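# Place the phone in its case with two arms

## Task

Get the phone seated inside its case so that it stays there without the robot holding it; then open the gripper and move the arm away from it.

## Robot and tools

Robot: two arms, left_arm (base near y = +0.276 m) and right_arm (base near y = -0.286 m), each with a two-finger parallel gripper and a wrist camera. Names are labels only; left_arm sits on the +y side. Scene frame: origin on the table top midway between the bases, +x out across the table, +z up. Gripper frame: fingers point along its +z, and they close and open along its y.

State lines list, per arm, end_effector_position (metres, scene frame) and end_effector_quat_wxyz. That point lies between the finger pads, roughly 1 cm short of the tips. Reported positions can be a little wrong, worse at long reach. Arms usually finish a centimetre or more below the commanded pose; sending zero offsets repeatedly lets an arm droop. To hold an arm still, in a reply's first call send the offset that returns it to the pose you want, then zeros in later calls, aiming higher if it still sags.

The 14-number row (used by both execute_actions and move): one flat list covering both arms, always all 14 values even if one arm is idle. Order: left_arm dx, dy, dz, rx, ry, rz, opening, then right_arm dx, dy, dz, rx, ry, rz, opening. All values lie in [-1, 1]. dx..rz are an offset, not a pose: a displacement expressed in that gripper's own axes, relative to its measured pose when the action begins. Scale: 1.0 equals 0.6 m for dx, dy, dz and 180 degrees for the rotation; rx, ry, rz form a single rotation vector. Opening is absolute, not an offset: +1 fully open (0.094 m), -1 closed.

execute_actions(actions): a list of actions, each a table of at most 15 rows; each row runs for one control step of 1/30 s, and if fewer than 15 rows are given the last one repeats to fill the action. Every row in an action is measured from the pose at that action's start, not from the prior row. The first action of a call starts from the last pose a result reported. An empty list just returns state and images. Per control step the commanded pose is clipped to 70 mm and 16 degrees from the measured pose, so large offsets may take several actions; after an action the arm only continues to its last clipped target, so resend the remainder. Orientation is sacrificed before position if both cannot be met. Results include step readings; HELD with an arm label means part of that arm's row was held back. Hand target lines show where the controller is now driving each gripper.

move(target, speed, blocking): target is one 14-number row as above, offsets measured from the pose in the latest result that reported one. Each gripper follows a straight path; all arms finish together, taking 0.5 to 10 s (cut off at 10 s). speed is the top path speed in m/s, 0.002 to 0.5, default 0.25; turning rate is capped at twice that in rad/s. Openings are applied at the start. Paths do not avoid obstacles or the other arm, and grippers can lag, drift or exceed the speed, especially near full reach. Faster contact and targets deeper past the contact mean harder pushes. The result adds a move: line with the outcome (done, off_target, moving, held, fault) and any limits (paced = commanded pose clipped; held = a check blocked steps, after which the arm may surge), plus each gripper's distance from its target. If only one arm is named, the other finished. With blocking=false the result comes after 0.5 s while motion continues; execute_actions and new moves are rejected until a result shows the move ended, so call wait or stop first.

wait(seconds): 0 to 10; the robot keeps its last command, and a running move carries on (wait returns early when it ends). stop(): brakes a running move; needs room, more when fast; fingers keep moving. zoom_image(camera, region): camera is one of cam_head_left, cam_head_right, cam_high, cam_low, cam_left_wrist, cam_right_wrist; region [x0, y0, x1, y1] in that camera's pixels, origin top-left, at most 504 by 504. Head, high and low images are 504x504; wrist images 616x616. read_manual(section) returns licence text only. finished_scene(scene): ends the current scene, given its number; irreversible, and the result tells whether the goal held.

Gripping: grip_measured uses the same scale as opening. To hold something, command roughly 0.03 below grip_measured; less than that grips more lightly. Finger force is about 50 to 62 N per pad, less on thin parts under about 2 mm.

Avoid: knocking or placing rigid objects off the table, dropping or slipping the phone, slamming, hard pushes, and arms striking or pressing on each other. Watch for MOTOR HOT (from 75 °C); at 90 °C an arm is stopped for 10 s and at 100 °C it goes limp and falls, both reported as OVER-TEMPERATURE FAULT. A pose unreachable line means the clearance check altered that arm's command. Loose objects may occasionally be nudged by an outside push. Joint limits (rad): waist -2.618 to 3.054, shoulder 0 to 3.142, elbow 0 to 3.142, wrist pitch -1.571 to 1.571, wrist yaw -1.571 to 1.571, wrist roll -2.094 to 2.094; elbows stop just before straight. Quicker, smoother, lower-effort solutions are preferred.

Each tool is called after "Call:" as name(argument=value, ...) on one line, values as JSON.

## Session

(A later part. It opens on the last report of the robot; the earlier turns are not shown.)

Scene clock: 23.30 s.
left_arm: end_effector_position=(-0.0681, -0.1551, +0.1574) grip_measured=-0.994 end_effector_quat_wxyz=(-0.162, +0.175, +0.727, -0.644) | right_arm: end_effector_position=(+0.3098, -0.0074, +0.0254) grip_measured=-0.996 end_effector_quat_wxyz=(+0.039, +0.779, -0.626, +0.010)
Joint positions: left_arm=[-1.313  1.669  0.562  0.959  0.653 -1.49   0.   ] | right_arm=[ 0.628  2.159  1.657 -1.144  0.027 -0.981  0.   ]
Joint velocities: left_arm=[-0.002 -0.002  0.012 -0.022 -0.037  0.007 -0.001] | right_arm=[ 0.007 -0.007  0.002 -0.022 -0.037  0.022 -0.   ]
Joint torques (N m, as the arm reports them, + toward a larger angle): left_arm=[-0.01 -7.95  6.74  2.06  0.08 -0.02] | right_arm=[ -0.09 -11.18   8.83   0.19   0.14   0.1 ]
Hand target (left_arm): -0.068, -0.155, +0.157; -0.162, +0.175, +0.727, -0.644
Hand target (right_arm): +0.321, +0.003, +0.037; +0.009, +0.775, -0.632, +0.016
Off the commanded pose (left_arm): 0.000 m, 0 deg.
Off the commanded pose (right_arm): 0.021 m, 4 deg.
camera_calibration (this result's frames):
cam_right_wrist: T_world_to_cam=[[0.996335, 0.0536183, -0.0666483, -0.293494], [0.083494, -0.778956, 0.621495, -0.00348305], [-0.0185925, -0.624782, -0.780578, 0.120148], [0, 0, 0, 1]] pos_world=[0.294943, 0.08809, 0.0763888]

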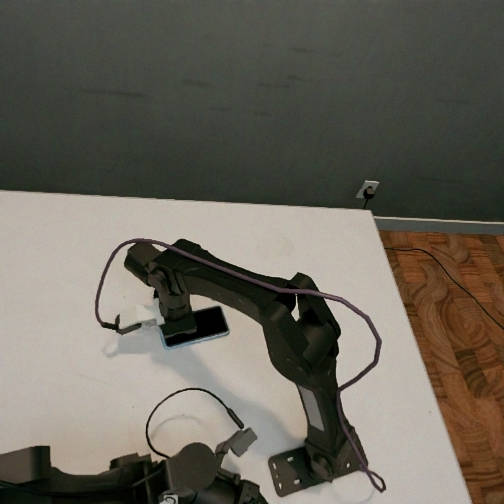

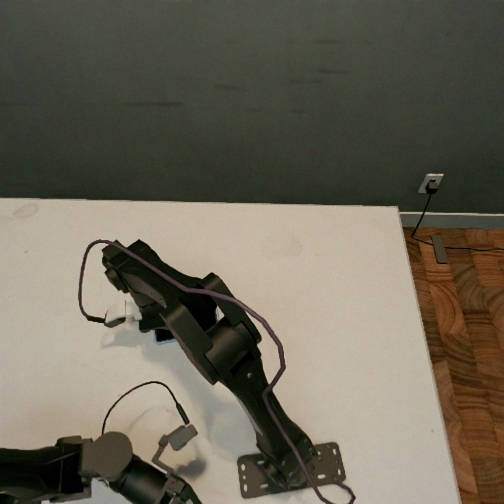

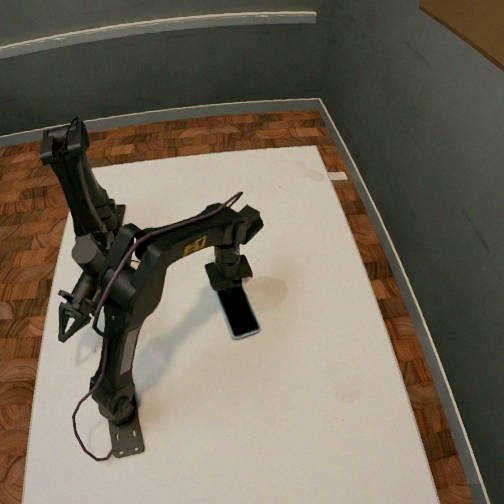

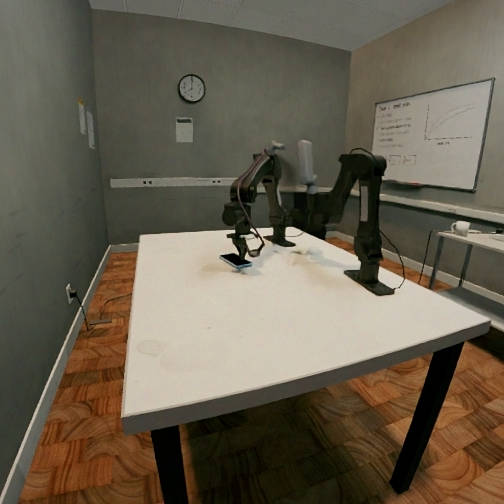

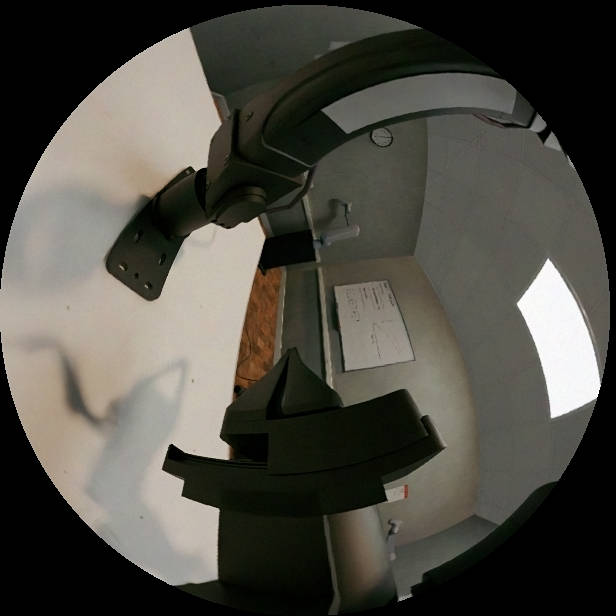

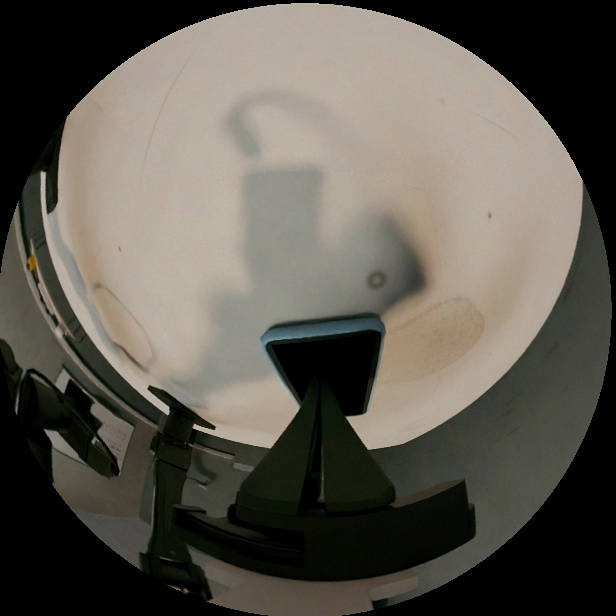

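Call:
move(target=[0,0,0,0,0,0,-1, -0.008,0,0.05,0.013,-0.022,0,-1], speed=0.025)

Call:
move(target=[0,0,0,0,0,0,-1, 0.3,0.1,-0.35,0,0,0,-1], speed=0.25)

Call:
zoom_image(camera="cam_low", region=[200, 225, 270, 280])

Call:
zoom_image(camera="cam_head_left", region=[145, 290, 245, 360])

Scene clock: 25.33 s.
left_arm: end_effector_position=(-0.0681, -0.1551, +0.1574) grip_measured=-0.994 end_effector_quat_wxyz=(-0.162, +0.175, +0.727, -0.644) | right_arm: end_effector_position=(+0.3072, -0.0098, +0.0140) grip_measured=-0.996 end_effector_quat_wxyz=(+0.012, +0.778, -0.627, +0.012)
Joint positions: left_arm=[-1.313  1.669  0.562  0.959  0.653 -1.49   0.   ] | right_arm=[ 0.628  2.108  1.532 -1.017  0.027 -0.98   0.   ]
Joint velocities: left_arm=[-0.017  0.012 -0.042 -0.007 -0.051 -0.066 -0.002] | right_arm=[ 0.007 -0.012 -0.012 -0.066  0.022  0.007 -0.001]
Joint torques (N m, as the arm reports them, + toward a larger angle): left_arm=[ 0.   -7.95  6.71  2.07  0.08 -0.03] | right_arm=[-0.73 -8.49  2.63  0.95 -0.24 -0.11]
Hand target (left_arm): -0.068, -0.155, +0.157; -0.162, +0.175, +0.727, -0.644
Hand target (right_arm): +0.308, -0.006, -0.004; +0.003, +0.779, -0.627, -0.003
Off the commanded pose (left_arm): 0.000 m, 0 deg.
Off the commanded pose (right_arm): 0.019 m, 2 deg.
move: off_target (right_arm)
camera_calibration (this result's frames):
cam_right_wrist: T_world_to_cam=[[0.998131, 0.0542879, -0.028076, -0.292705], [0.0603482, -0.802722, 0.593292, 0.00920917], [0.00967134, -0.593878, -0.804497, 0.101643], [0, 0, 0, 1]] pos_world=[0.290619, 0.083646, 0.0680894]

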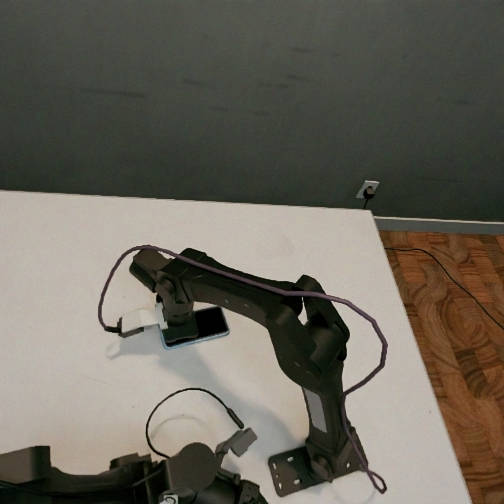

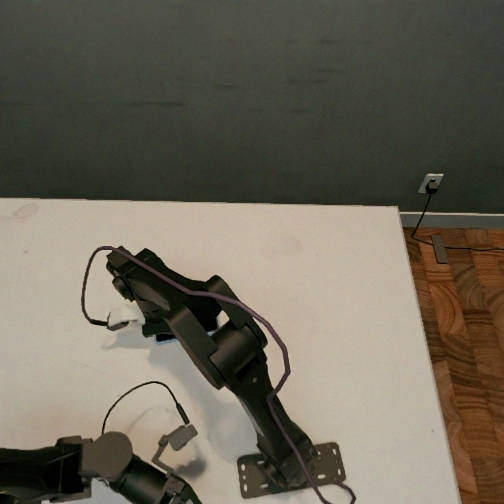

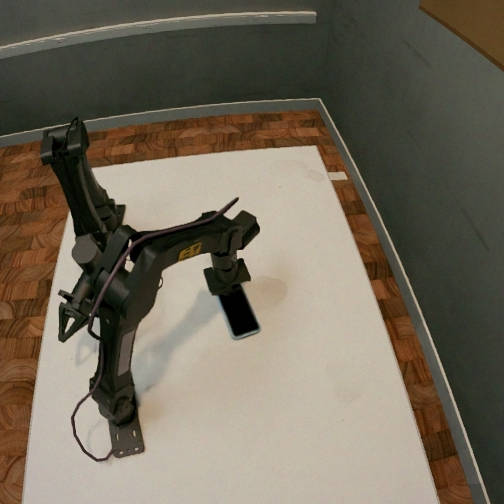

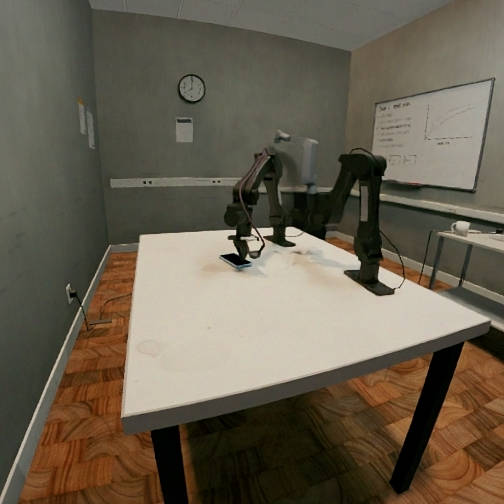

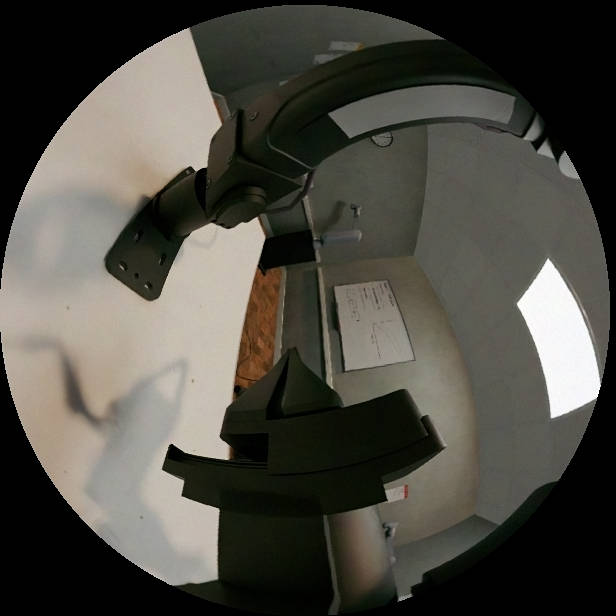

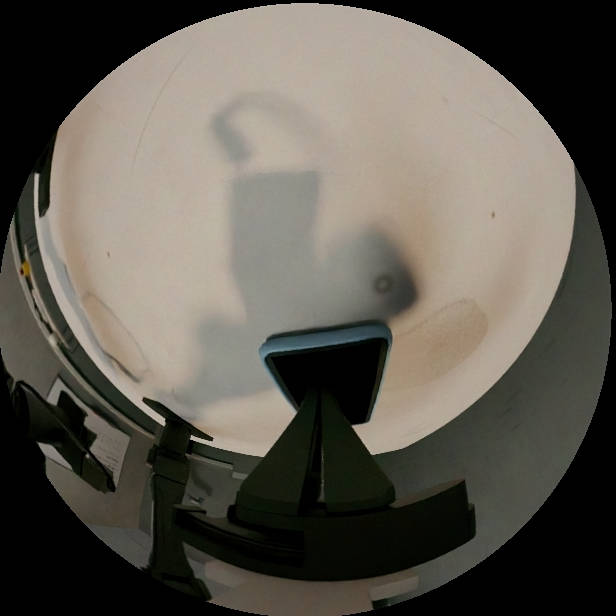

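Scene clock: 27.03 s.
left_arm: end_effector_position=(-0.0681, -0.1551, +0.1574) grip_measured=-0.994 end_effector_quat_wxyz=(-0.162, +0.175, +0.727, -0.644) | right_arm: end_effector_position=(+0.2817, -0.1904, +0.2179) grip_measured=-0.996 end_effector_quat_wxyz=(-0.039, +0.776, -0.629, +0.037)
Joint positions: left_arm=[-1.313  1.669  0.562  0.959  0.653 -1.49   0.   ] | right_arm=[ 0.211  1.497  1.592 -1.563  0.027 -1.394  0.   ]
Joint velocities: left_arm=[ 0.007 -0.002 -0.017  0.022 -0.037 -0.051  0.   ] | right_arm=[ 0.002 -0.002 -0.002 -0.007  0.051 -0.066 -0.001]
Joint torques (N m, as the arm reports them, + toward a larger angle): left_arm=[-0.02 -7.95  6.69  2.07  0.08 -0.01] | right_arm=[-0.6  -5.24  8.2   0.19  0.   -0.12]
Hand target (left_arm): -0.068, -0.155, +0.157; -0.162, +0.175, +0.727, -0.644
Hand target (right_arm): +0.282, -0.191, +0.227; -0.048, +0.778, -0.626, +0.039
Off the commanded pose (left_arm): 0.000 m, 0 deg.
Off the commanded pose (right_arm): 0.013 m, 6 deg.
joint sent to its limit (right arm) — the command would take joint 4 (wrist pitch) past its lower limit, so that joint was sent only as far as its limit.
move: off_target (right_arm)
camera_calibration (this result's frames):
cam_right_wrist: T_world_to_cam=[[0.99582, 0.0498354, 0.0765426, -0.274673], [-0.00123825, -0.830586, 0.556888, -0.235177], [0.091328, -0.554655, -0.827053, 0.148103], [0, 0, 0, 1]] pos_world=[0.259707, -0.0994998, 0.274481]

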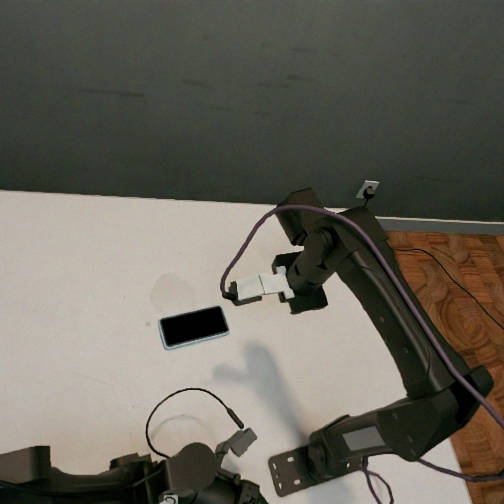

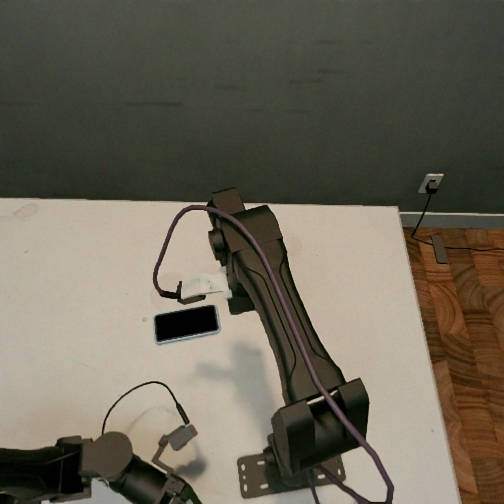

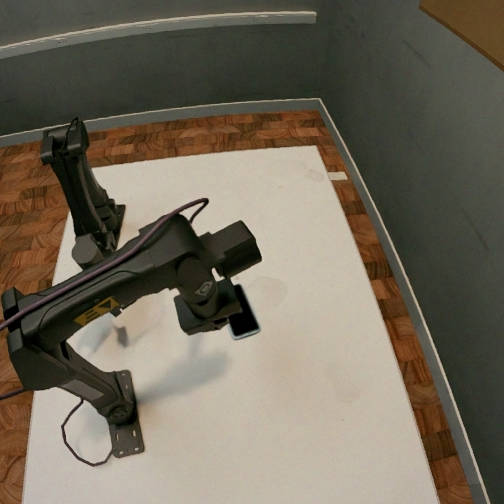

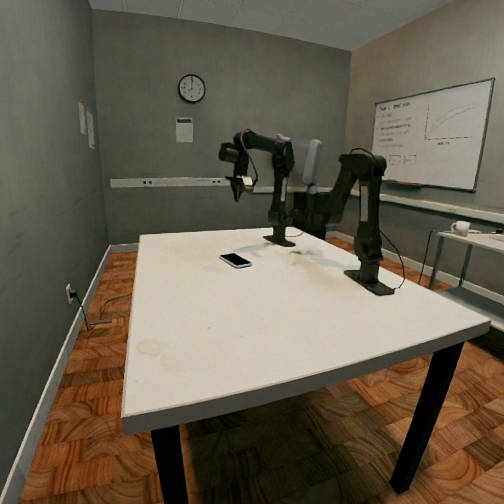

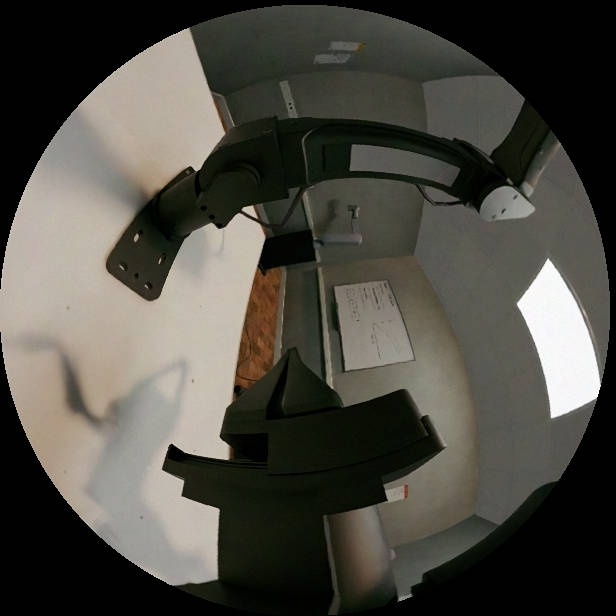

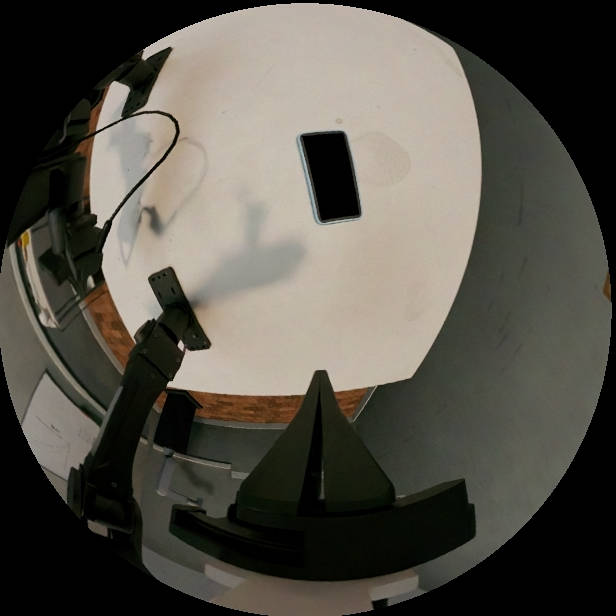

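Region (200, 225, 270, 280) of cam_low's 504x504 image, scaled by 7.200, with more detail than that image has; it fills the top 396 rows of this view, and the rest is white.

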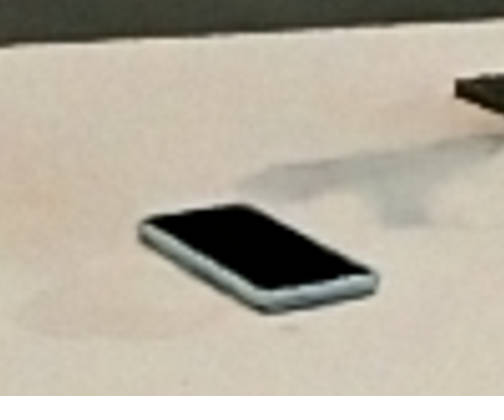

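Region (145, 290, 245, 360) of cam_head_left's 504x504 image, scaled by 5.040, with more detail than that image has; it fills the top 353 rows of this view, and the rest is white.

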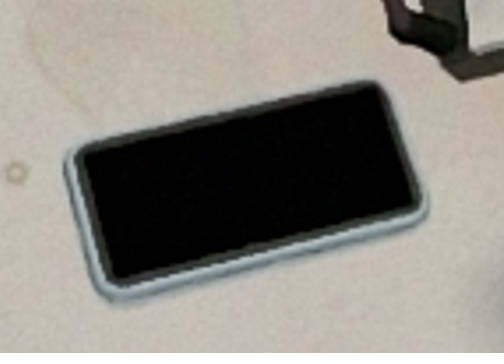

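Call:
finished_scene(scene=1)

The scene is finished: the task was done.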